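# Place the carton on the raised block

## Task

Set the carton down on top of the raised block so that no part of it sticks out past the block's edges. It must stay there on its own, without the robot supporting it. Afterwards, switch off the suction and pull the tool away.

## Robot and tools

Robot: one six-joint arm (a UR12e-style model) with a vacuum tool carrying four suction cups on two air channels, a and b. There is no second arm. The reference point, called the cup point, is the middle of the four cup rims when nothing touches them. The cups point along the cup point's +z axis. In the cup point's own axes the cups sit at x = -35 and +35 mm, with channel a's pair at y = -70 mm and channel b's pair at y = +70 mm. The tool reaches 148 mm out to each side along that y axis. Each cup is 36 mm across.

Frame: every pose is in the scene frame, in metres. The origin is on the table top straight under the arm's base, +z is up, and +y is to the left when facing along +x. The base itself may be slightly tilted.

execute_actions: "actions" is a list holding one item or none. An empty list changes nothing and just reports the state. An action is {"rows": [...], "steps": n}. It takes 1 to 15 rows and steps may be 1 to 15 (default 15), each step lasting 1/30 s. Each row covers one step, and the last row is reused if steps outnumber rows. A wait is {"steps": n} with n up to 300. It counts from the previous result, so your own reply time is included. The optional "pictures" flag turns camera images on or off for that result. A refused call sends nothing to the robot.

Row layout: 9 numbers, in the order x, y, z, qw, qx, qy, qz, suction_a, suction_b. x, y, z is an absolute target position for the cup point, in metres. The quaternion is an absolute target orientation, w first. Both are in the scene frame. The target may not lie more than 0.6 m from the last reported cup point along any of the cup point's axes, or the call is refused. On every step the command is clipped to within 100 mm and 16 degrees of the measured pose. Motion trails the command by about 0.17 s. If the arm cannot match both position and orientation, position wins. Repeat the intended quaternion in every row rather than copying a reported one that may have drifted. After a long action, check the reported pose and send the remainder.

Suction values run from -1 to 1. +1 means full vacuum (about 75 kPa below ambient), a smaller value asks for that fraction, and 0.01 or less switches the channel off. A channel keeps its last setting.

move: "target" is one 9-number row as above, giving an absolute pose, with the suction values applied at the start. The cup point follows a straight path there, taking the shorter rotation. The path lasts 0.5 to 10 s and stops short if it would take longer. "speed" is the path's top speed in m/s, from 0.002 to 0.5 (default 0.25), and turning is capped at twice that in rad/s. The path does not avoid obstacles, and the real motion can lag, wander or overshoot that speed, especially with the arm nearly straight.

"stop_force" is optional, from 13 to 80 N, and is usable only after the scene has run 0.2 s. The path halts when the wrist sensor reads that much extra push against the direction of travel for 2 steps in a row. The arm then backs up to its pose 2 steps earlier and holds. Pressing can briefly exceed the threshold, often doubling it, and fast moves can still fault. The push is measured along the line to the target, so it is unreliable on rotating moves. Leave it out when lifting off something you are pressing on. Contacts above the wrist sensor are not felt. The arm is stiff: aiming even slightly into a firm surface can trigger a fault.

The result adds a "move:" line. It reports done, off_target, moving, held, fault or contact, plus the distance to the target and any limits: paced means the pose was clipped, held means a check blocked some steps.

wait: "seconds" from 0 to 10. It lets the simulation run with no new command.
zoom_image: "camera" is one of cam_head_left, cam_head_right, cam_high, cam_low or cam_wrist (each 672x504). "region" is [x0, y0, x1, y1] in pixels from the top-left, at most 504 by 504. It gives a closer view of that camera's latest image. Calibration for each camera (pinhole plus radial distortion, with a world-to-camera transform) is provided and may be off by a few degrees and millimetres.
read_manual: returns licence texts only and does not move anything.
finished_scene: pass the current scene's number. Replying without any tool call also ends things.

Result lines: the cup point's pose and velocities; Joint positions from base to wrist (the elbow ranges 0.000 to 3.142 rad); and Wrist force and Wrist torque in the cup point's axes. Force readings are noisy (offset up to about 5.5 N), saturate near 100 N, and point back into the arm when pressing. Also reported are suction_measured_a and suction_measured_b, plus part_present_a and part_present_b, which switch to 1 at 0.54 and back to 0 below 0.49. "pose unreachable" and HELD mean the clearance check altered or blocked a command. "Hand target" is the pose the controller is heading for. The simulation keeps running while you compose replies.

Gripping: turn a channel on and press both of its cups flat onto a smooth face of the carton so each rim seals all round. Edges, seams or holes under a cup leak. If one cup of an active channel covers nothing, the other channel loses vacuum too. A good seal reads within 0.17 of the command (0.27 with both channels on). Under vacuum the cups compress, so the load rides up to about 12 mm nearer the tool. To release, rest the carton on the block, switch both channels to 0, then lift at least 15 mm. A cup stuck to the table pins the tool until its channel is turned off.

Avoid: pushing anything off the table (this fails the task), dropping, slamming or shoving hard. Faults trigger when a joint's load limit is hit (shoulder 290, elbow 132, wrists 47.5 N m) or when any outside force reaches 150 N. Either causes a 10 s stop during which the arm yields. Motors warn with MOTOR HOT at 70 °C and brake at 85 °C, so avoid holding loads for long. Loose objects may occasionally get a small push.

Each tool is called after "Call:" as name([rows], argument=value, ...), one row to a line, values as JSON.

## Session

Call:
execute_actions(actions=[])

Scene clock: 0.00 s of 5300.00 s.
end_effector_position=(+0.6297, +0.0175, +0.5358) suction_measured_a=0.00 part_present_a=0 suction_measured_b=0.00 part_present_b=0 end_effector_quat_wxyz=(+0.001, +0.697, +0.717, -0.000) end_effector_velocity=(-0.000, +0.000, -0.000) end_effector_angular_velocity=(+0.000, +0.001, +0.001)
Joint positions: [-0.281 -1.702  1.855 -1.726 -1.571 -1.853]
Joint velocities: [ 0.001  0.     0.     0.    -0.    -0.001]
Wrist force (N, on the end effector, along its own x y z axes, offset not removed): no reading
Wrist torque (N m, same axes, about the end effector's origin, offset not removed): no reading
Hand target: +0.630, +0.017, +0.536; +0.001, +0.697, +0.717, -0.000
camera_calibration (this result's frames):
cam_wrist: T_world_to_cam=[[-0.996435, 0.0788334, 0.0300441, 0.617841], [0.0820109, 0.821602, 0.564132, -0.323691], [0.0197882, 0.564585, -0.825138, 0.554028], [0, 0, 0, 1]] pos_world=[0.631222, -0.0955576, 0.621191]

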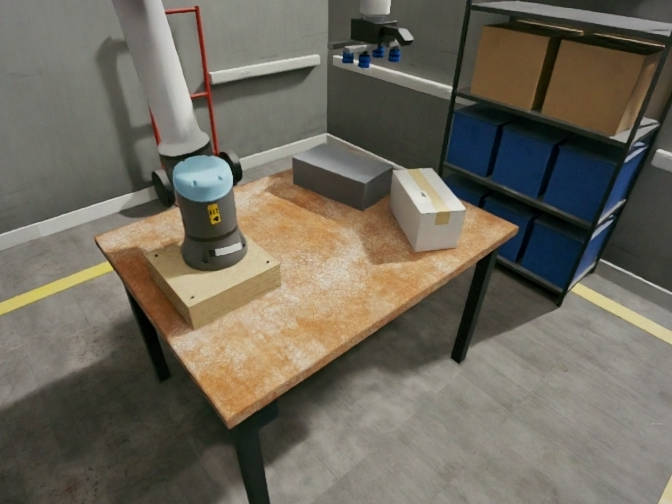

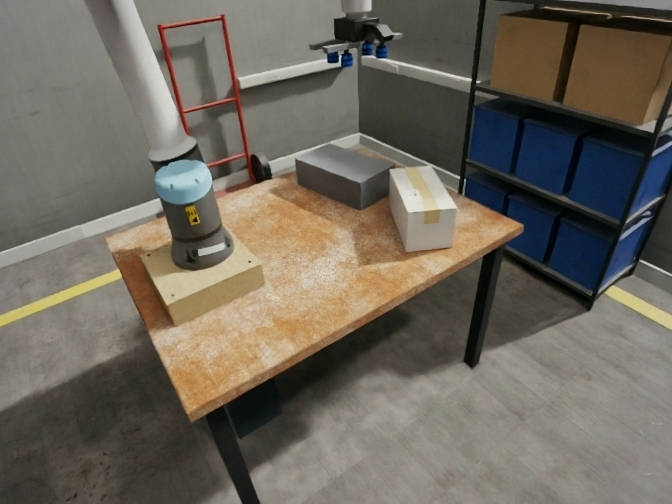

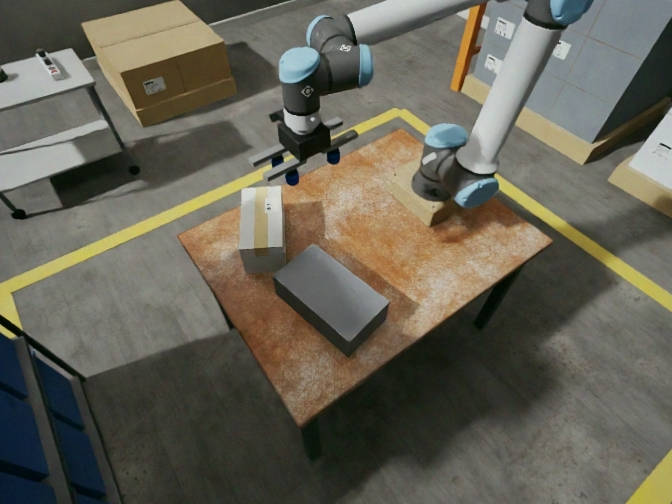

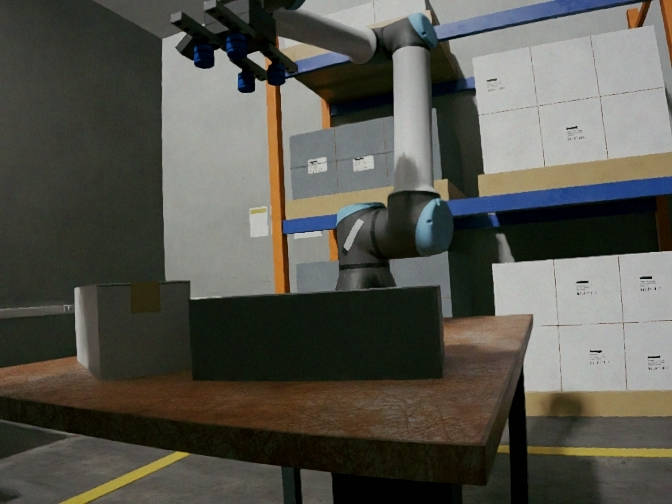

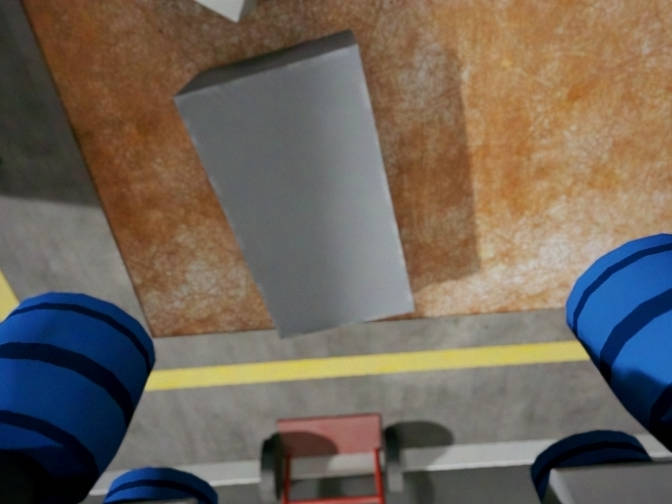

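Call:
zoom_image(camera="cam_high", region=[210, 170, 410, 370])

Call:
zoom_image(camera="cam_head_left", region=[280, 130, 480, 270])

Region (210, 170, 410, 370) of cam_high's 672x504 image, scaled by 2.520, with more detail than that image has.

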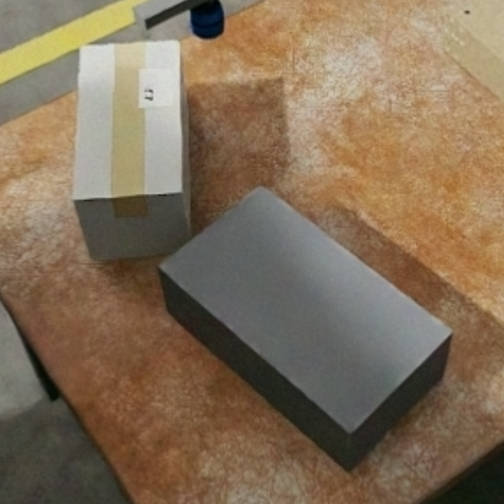

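Region (280, 130, 480, 270) of cam_head_left's 672x504 image, scaled by 2.520, with more detail than that image has; it fills the top 353 rows of this view, and the rest is white.

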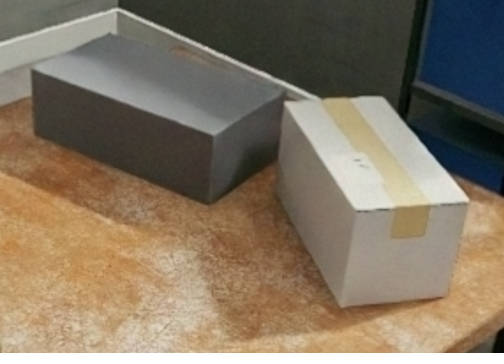

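Call:
move(target=[0.693, -0.215, 0.26, 0, 0.2714, 0.9625, 0, 0, 0], speed=0.3)

Scene clock: 36.50 s of 5300.00 s.
end_effector_position=(+0.6930, -0.2151, +0.2601) suction_measured_a=0.00 part_present_a=0 suction_measured_b=0.00 part_present_b=0 end_effector_quat_wxyz=(-0.000, +0.272, +0.962, -0.000) end_effector_velocity=(+0.002, -0.001, -0.001) end_effector_angular_velocity=(+0.001, -0.003, +0.010)
Joint positions: [-0.572 -1.349  2.014 -2.236 -1.571 -3.135]
Joint velocities: [-0.001  0.004 -0.002 -0.004  0.002 -0.011]
Wrist force (N, on the end effector, along its own x y z axes, offset not removed): [-1.2 4.0 -0.8]
Wrist torque (N m, same axes, about the end effector's origin, offset not removed): [0.59 0.30 0.01]
Hand target: +0.693, -0.215, +0.260; -0.000, +0.271, +0.962, -0.000
Off the commanded pose: 0.000 m, 0 deg.
After step 90, 31.20 s passed at rest.
move: done
camera_calibration (this result's frames):
cam_wrist: T_world_to_cam=[[-0.611817, -0.790356, 0.0319065, 0.253576], [-0.641098, 0.519096, 0.565272, 0.453536], [-0.463329, 0.325388, -0.824287, 0.739734], [0, 0, 0, 1]] pos_world=[0.788643, -0.275714, 0.345291]

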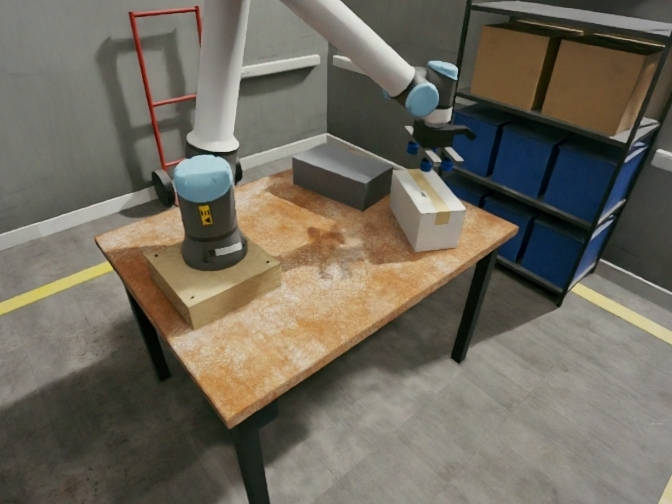

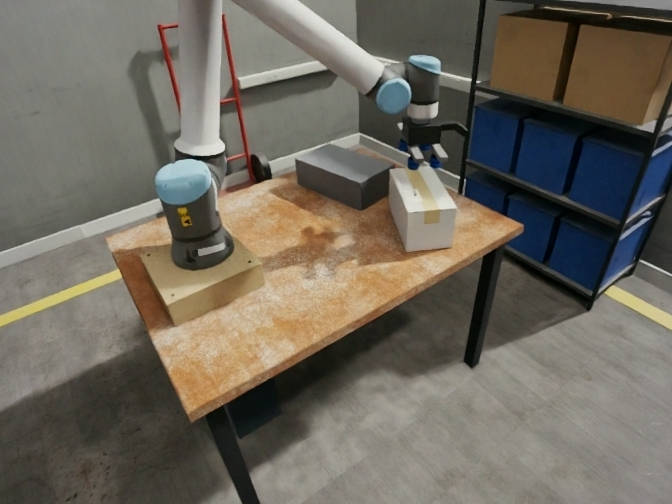

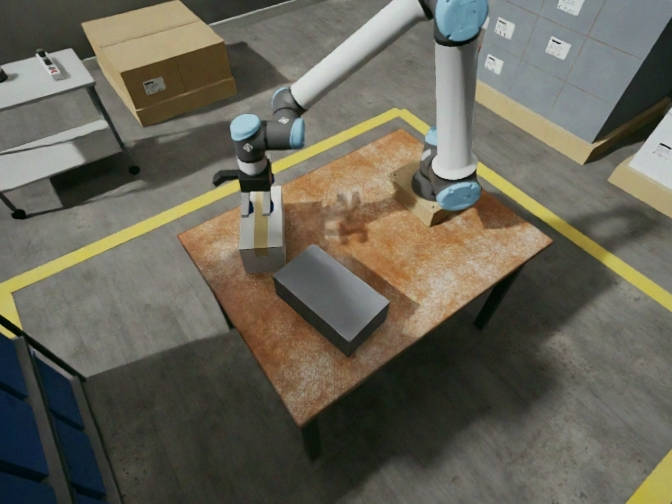

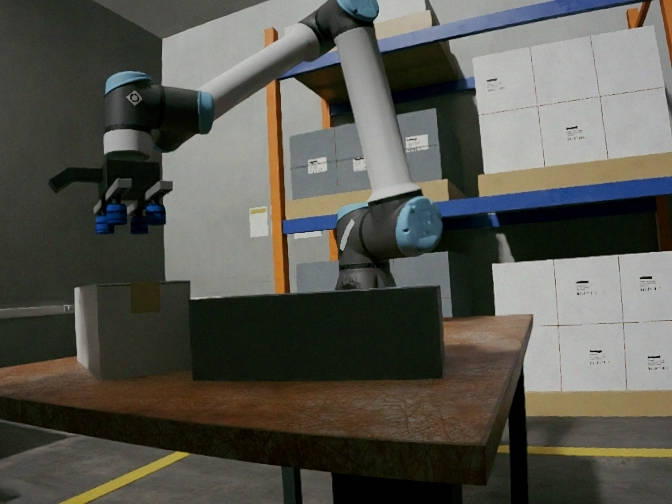

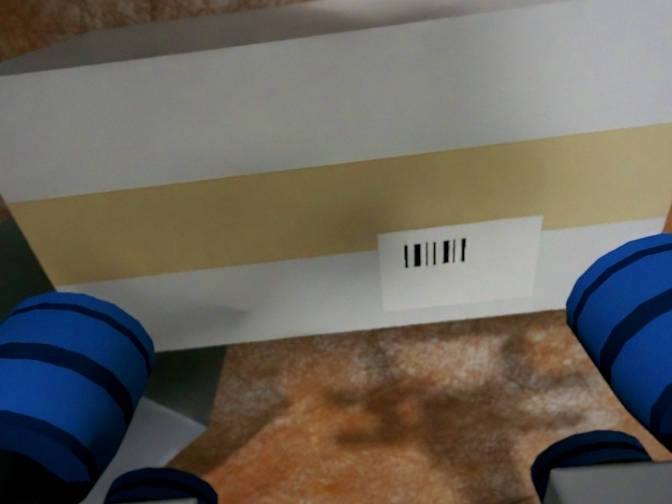

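Call:
move(target=[0.696, -0.215, 0.17, 0, 0.2714, 0.9625, 0, 0, 0], speed=0.15)

Call:
move(target=[0.696, -0.215, 0.125, 0, 0.2714, 0.9625, 0, 1, 1], speed=0.01, stop_force=15)

Scene clock: 93.70 s of 5300.00 s.
end_effector_position=(+0.6960, -0.2150, +0.1702) suction_measured_a=0.00 part_present_a=0 suction_measured_b=0.00 part_present_b=0 end_effector_quat_wxyz=(-0.000, +0.271, +0.962, +0.000) end_effector_velocity=(+0.001, -0.000, -0.002) end_effector_angular_velocity=(+0.001, -0.001, -0.003)
Joint positions: [-0.569 -1.233  2.066 -2.405 -1.57  -3.133]
Joint velocities: [-0.     0.003  0.    -0.004  0.001  0.003]
Wrist force (N, on the end effector, along its own x y z axes, offset not removed): [-2.5 3.2 0.5]
Wrist torque (N m, same axes, about the end effector's origin, offset not removed): [0.63 0.42 0.11]
Hand target: +0.696, -0.215, +0.170; +0.000, +0.271, +0.962, +0.000
Off the commanded pose: 0.000 m, 0 deg.
After step 90, 53.03 s passed at rest.
move: done
camera_calibration (this result's frames):
cam_wrist: T_world_to_cam=[[-0.611111, -0.790929, 0.0312312, 0.257846], [-0.641809, 0.518214, 0.565274, 0.506559], [-0.463276, 0.3254, -0.824312, 0.66695], [0, 0, 0, 1]] pos_world=[0.791669, -0.275595, 0.255377]

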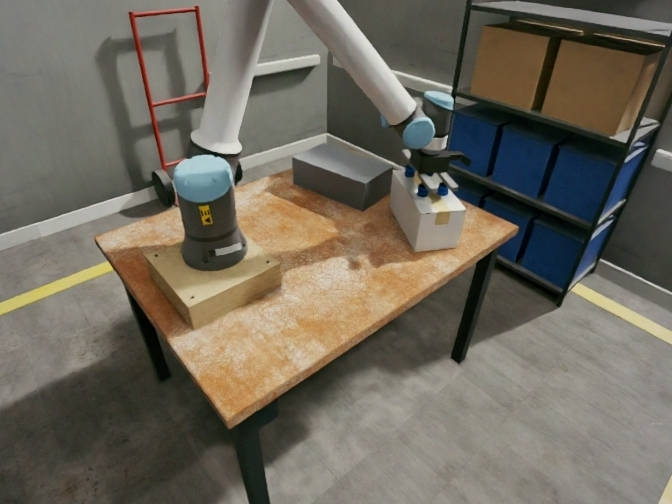

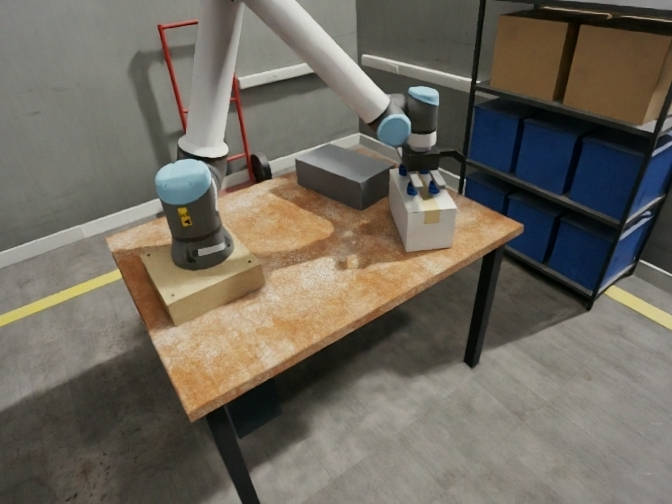

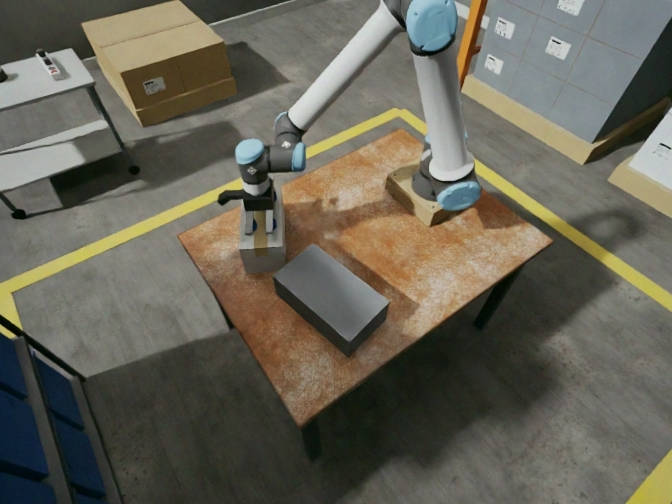

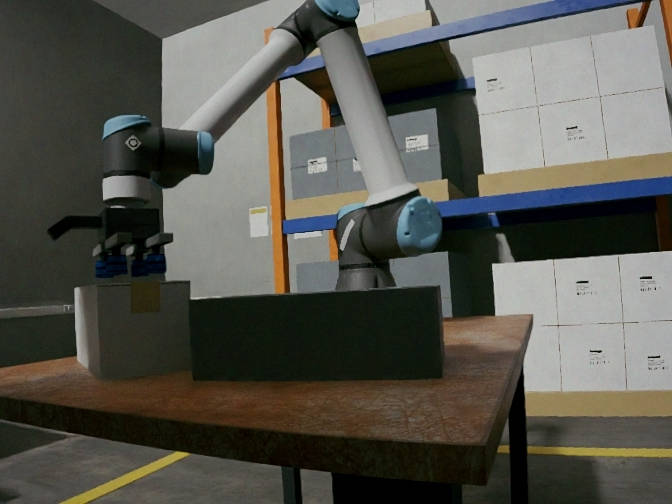

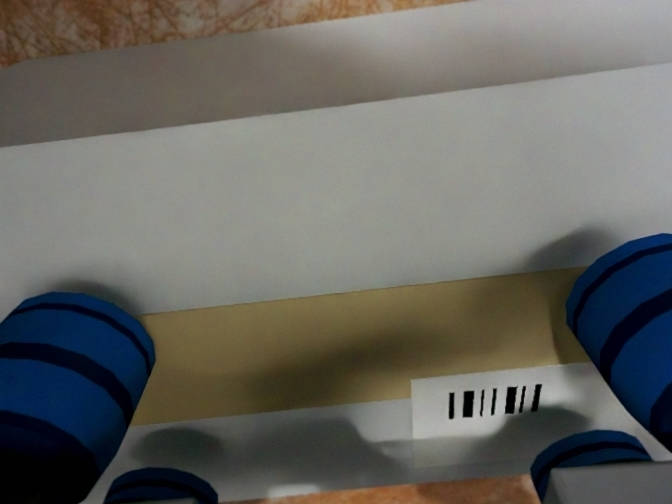

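Scene clock: 97.07 s of 5300.00 s.
end_effector_position=(+0.6962, -0.2151, +0.1405) suction_measured_a=0.90 part_present_a=1 suction_measured_b=0.90 part_present_b=1 end_effector_quat_wxyz=(+0.000, +0.271, +0.962, -0.000) end_effector_velocity=(-0.002, +0.001, +0.000) end_effector_angular_velocity=(+0.002, +0.004, -0.002)
Joint positions: [-0.569 -1.191  2.08  -2.461 -1.57  -3.133]
Joint velocities: [-0.    -0.002  0.001  0.006  0.     0.001]
Wrist force (N, on the end effector, along its own x y z axes, offset not removed): [10.9 9.1 -31.8]
Wrist torque (N m, same axes, about the end effector's origin, offset not removed): [1.94 -1.71 0.43]
Hand target: +0.696, -0.215, +0.141; +0.000, +0.271, +0.962, -0.000
Off the commanded pose: 0.015 m, 0 deg.
move: contact
camera_calibration (this result's frames):
cam_wrist: T_world_to_cam=[[-0.611115, -0.790927, 0.0311992, 0.25881], [-0.642077, 0.518385, 0.564813, 0.523746], [-0.462899, 0.325133, -0.824629, 0.642262], [0, 0, 0, 1]] pos_world=[0.791751, -0.275624, 0.225735]

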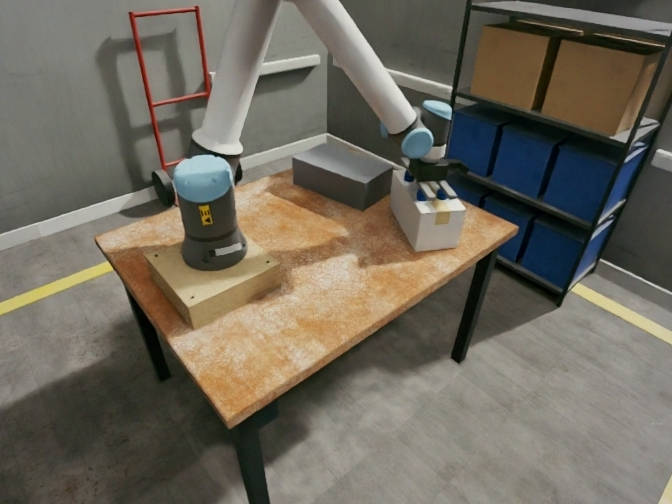

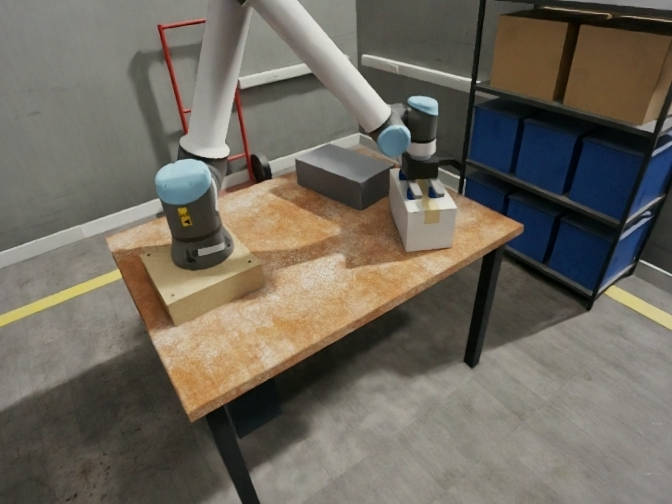

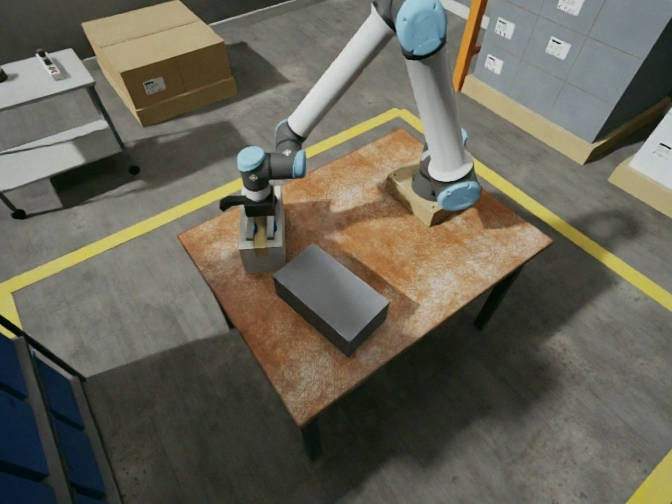

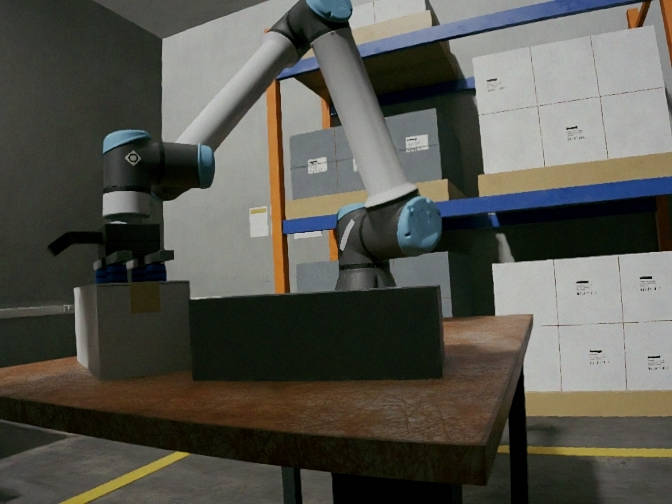

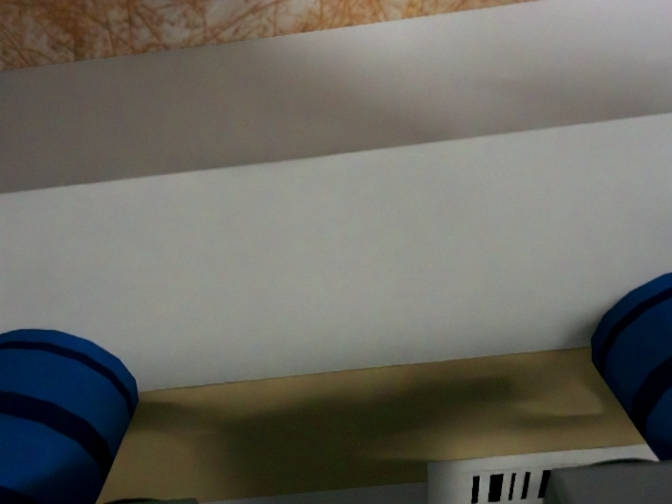

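Call:
move(target=[0.696, -0.215, 0.31, 0, 0.2714, 0.9625, 0, 1, 1], speed=0.1)

Call:
move(target=[0.674, 0.19, 0.31, 0, -0.0845, 0.9964, 0, 1, 1], speed=0.2)

Call:
move(target=[0.674, 0.19, 0.273, 0, -0.0845, 0.9964, 0, 1, 1], speed=0.06)

Call:
zoom_image(camera="cam_high", region=[250, 190, 410, 370])

Call:
zoom_image(camera="cam_head_left", region=[270, 90, 410, 220])

Scene clock: 105.30 s of 5300.00 s.
end_effector_position=(+0.6959, -0.2149, +0.3098) suction_measured_a=0.90 part_present_a=1 suction_measured_b=0.90 part_present_b=1 end_effector_quat_wxyz=(+0.000, +0.271, +0.962, +0.000) end_effector_velocity=(+0.000, +0.001, +0.003) end_effector_angular_velocity=(-0.000, +0.000, +0.002)
Joint positions: [-0.57  -1.397  1.968 -2.142 -1.57  -3.134]
Joint velocities: [ 0.001 -0.003 -0.003  0.005 -0.    -0.001]
Wrist force (N, on the end effector, along its own x y z axes, offset not removed): [-1.0 2.3 14.9]
Wrist torque (N m, same axes, about the end effector's origin, offset not removed): [0.82 0.35 0.01]
Hand target: +0.696, -0.215, +0.310; +0.000, +0.271, +0.962, -0.000
Off the commanded pose: 0.000 m, 0 deg.
move: done
camera_calibration (this result's frames):
cam_wrist: T_world_to_cam=[[-0.611112, -0.790928, 0.0312213, 0.253474], [-0.641812, 0.518211, 0.565274, 0.427448], [-0.46327, 0.325408, -0.824312, 0.781917], [0, 0, 0, 1]] pos_world=[0.791481, -0.27547, 0.395005]

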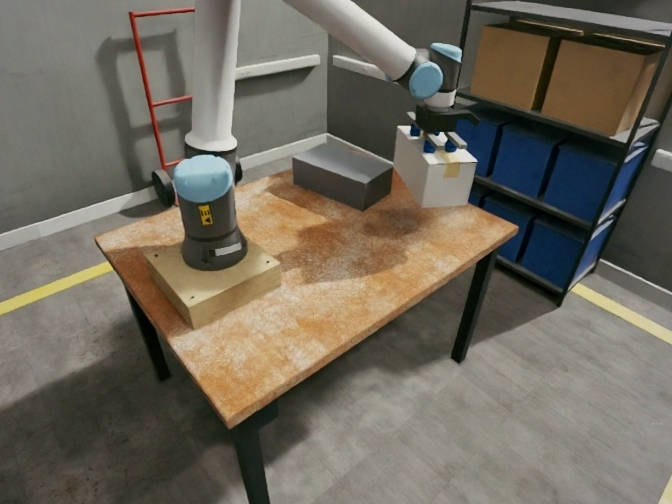

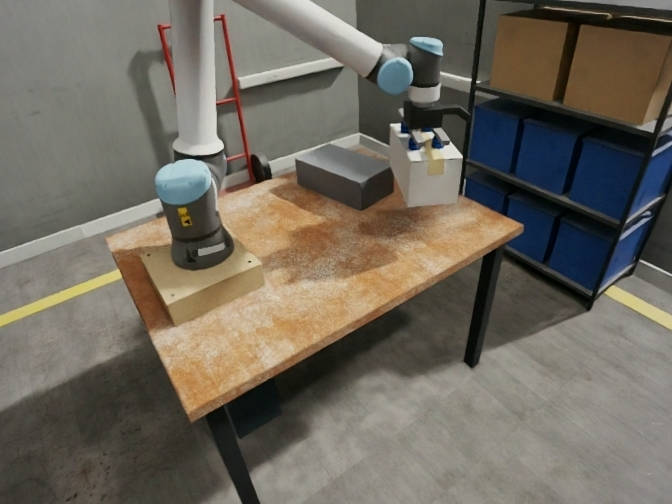

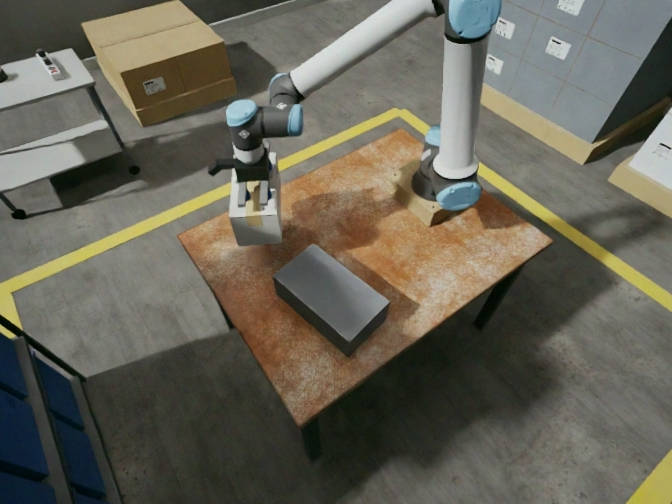

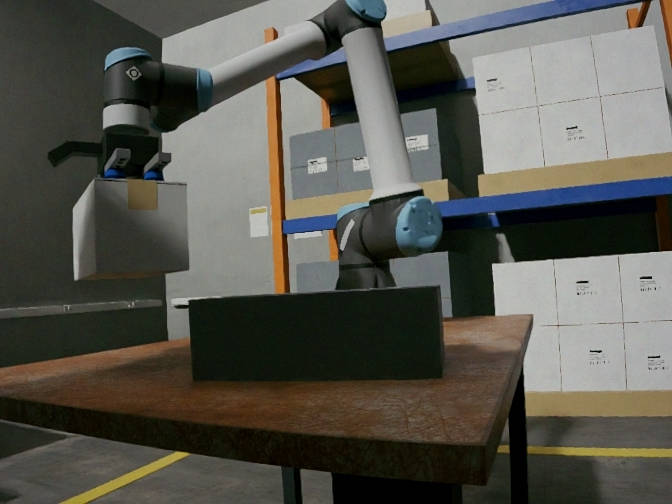

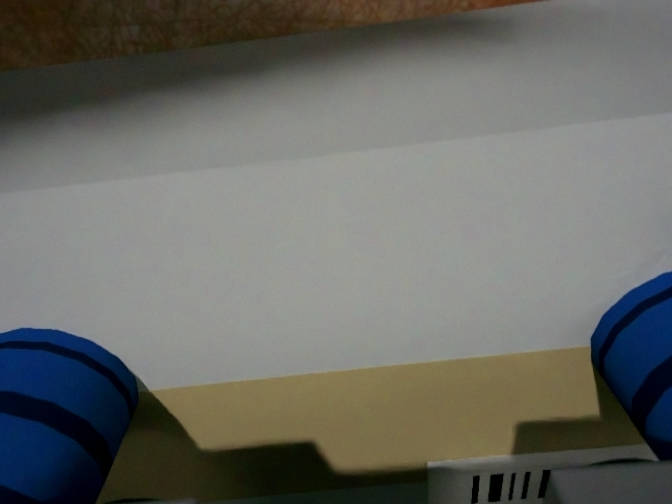

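Scene clock: 107.93 s of 5300.00 s.
end_effector_position=(+0.6742, +0.1901, +0.3100) suction_measured_a=0.90 part_present_a=1 suction_measured_b=0.90 part_present_b=1 end_effector_quat_wxyz=(+0.000, -0.084, +0.996, +0.000) end_effector_velocity=(+0.001, +0.003, +0.001) end_effector_angular_velocity=(+0.000, -0.001, +0.005)
Joint positions: [-0.005 -1.441  2.019 -2.151 -1.569 -3.287]
Joint velocities: [ 0.004  0.001 -0.003  0.    -0.    -0.001]
Wrist force (N, on the end effector, along its own x y z axes, offset not removed): [-1.5 -0.2 18.1]
Wrist torque (N m, same axes, about the end effector's origin, offset not removed): [0.43 0.35 0.12]
Hand target: +0.674, +0.190, +0.310; +0.000, -0.085, +0.996, +0.000
Off the commanded pose: 0.000 m, 0 deg.
move: done
camera_calibration (this result's frames):
cam_wrist: T_world_to_cam=[[0.0604585, -0.997712, 0.0302721, 0.147419], [-0.824573, -0.0328298, 0.564802, 0.431709], [-0.562516, -0.0591086, -0.824671, 0.780383], [0, 0, 0, 1]] pos_world=[0.78604, 0.207382, 0.395266]

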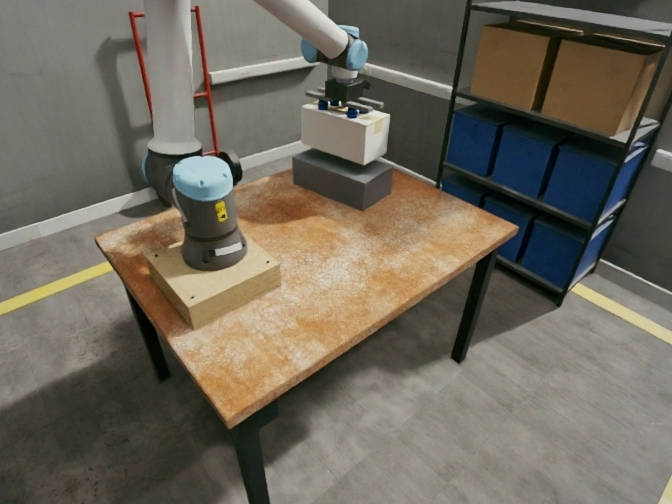

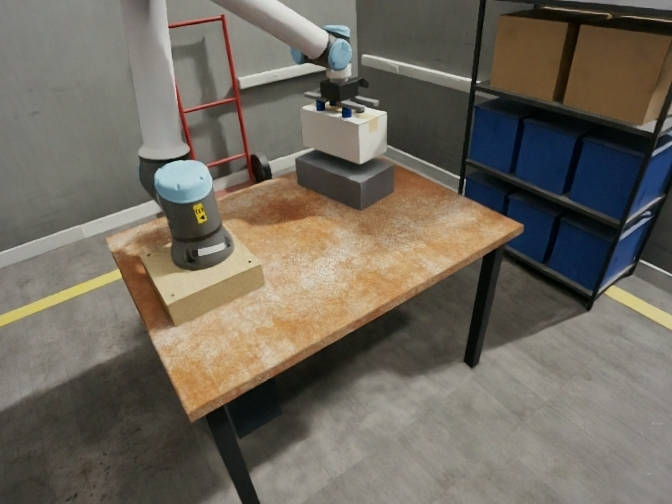

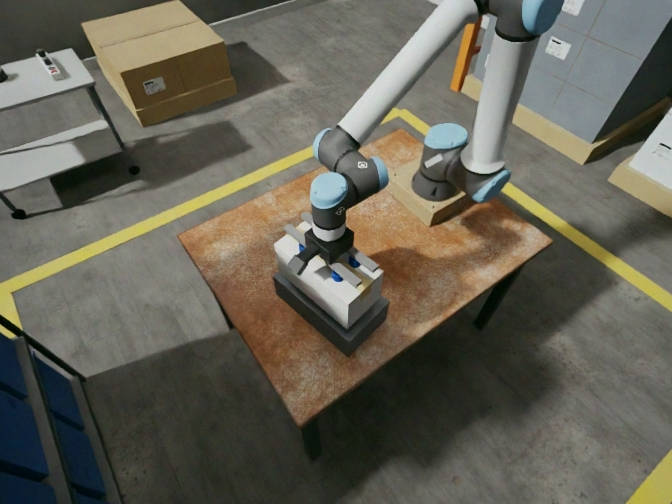

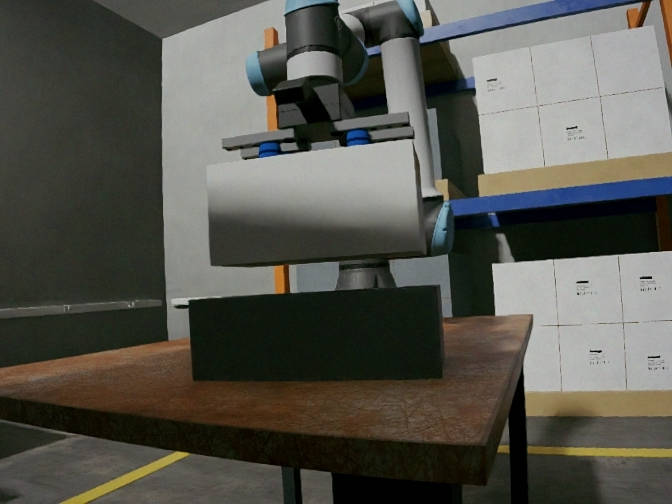

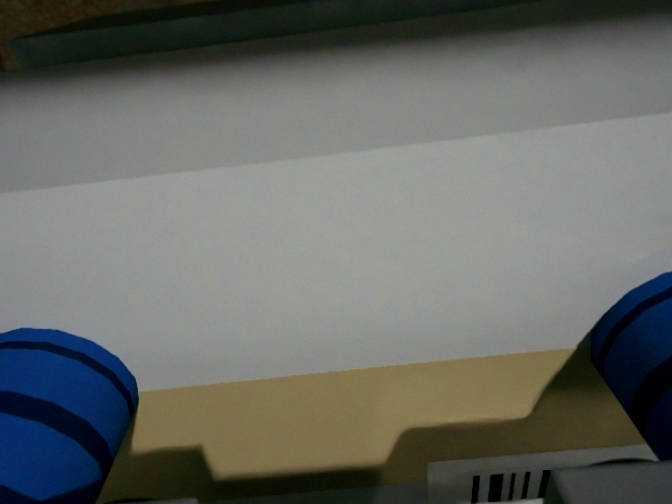

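Scene clock: 109.00 s of 5300.00 s.
end_effector_position=(+0.6740, +0.1900, +0.2732) suction_measured_a=0.90 part_present_a=1 suction_measured_b=0.90 part_present_b=1 end_effector_quat_wxyz=(+0.000, -0.084, +0.996, +0.000) end_effector_velocity=(+0.000, +0.000, -0.002) end_effector_angular_velocity=(-0.001, -0.001, +0.001)
Joint positions: [-0.005 -1.402  2.052 -2.222 -1.57  -3.288]
Joint velocities: [ 0.001  0.003  0.001 -0.004 -0.001 -0.   ]
Wrist force (N, on the end effector, along its own x y z axes, offset not removed): [1.4 3.3 19.5]
Wrist torque (N m, same axes, about the end effector's origin, offset not removed): [0.90 0.00 0.15]
Hand target: +0.674, +0.190, +0.273; -0.000, -0.085, +0.996, +0.000
Off the commanded pose: 0.000 m, 0 deg.
move: done
camera_calibration (this result's frames):
cam_wrist: T_world_to_cam=[[0.0609595, -0.997652, 0.0312263, 0.147803], [-0.824261, -0.032672, 0.565267, 0.451942], [-0.562919, -0.060197, -0.824317, 0.750325], [0, 0, 0, 1]] pos_world=[0.78588, 0.207389, 0.358422]

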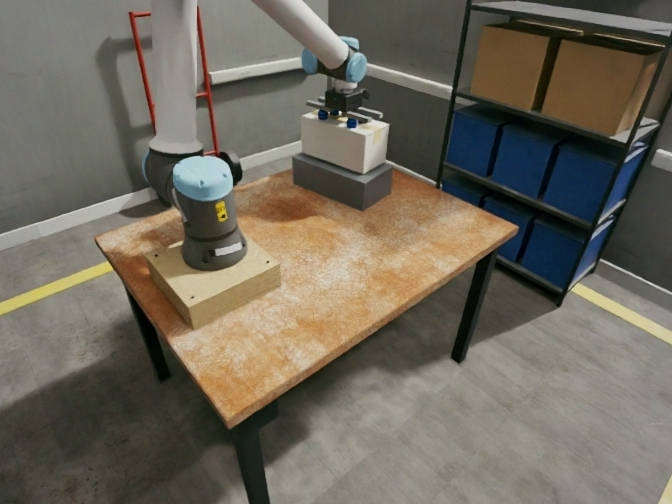

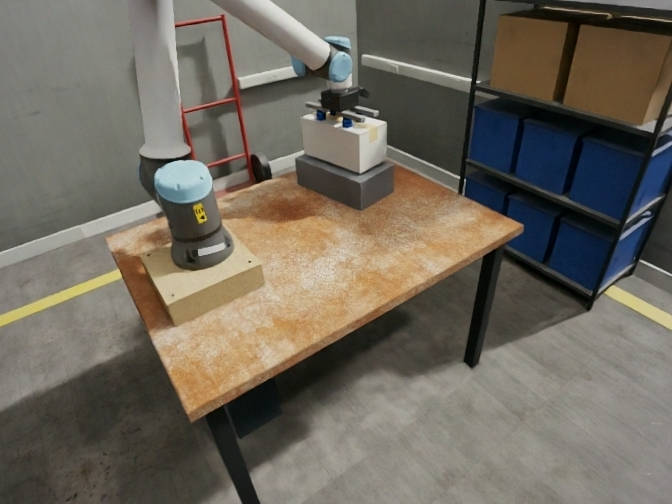

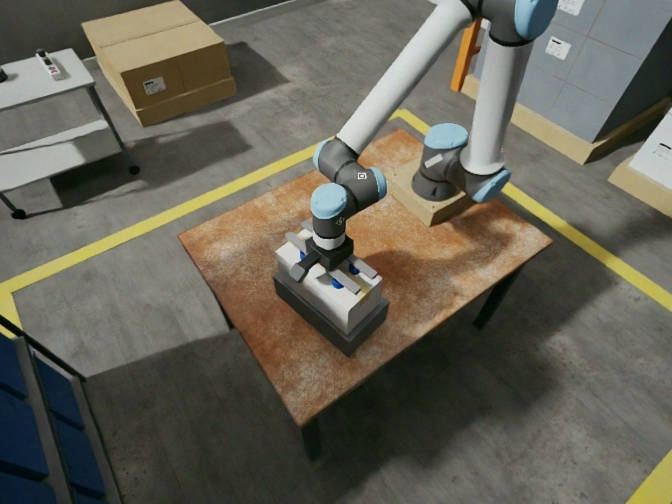

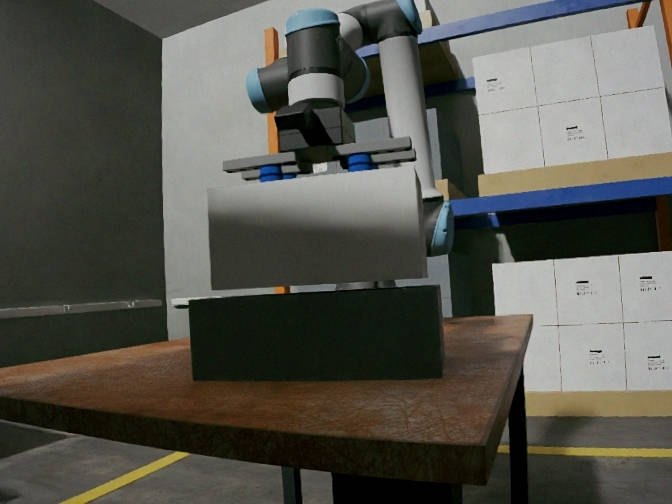

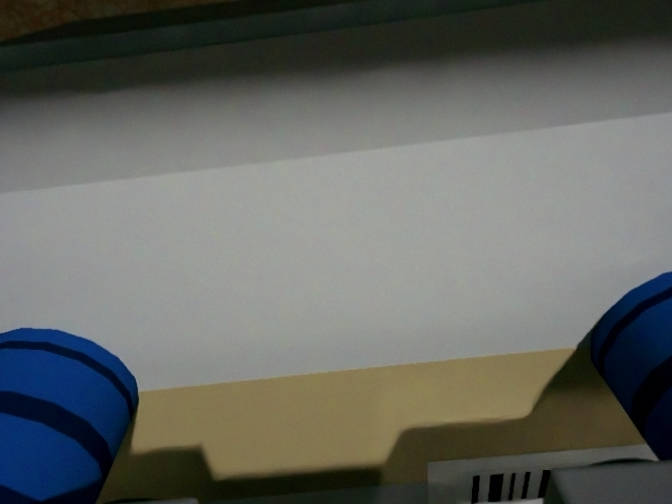

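Region (250, 190, 410, 370) of cam_high's 672x504 image, scaled by 2.800, with more detail than that image has.

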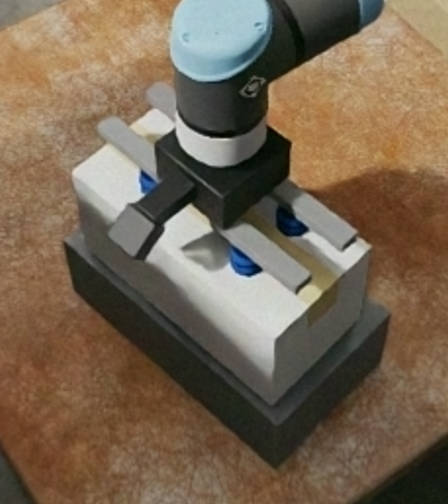

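Region (270, 90, 410, 220) of cam_head_left's 672x504 image, scaled by 3.600, with more detail than that image has; it fills the top 468 rows of this view, and the rest is white.

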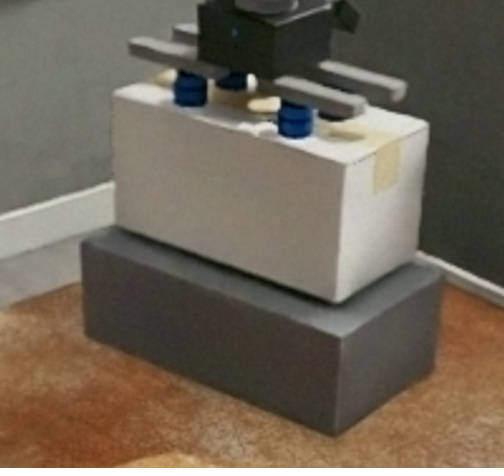

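Call:
zoom_image(camera="cam_high", region=[260, 250, 400, 360])

Call:
zoom_image(camera="cam_head_right", region=[280, 120, 410, 220])

Region (260, 250, 400, 360) of cam_high's 672x504 image, scaled by 3.600, with more detail than that image has; it fills the top 396 rows of this view, and the rest is white.

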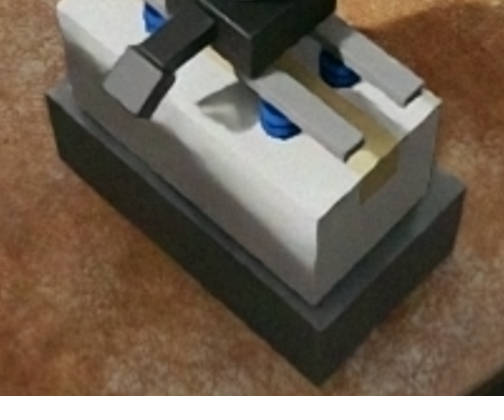

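Region (280, 120, 410, 220) of cam_head_right's 672x504 image, scaled by 3.877, with more detail than that image has; it fills the top 388 rows of this view, and the rest is white.

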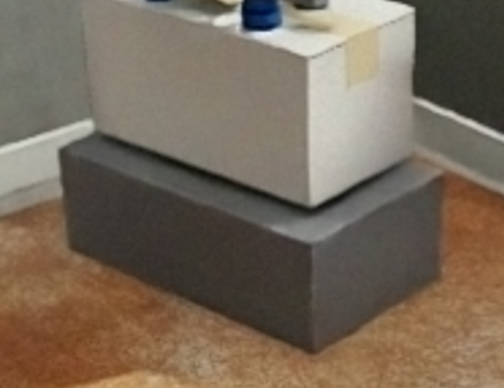

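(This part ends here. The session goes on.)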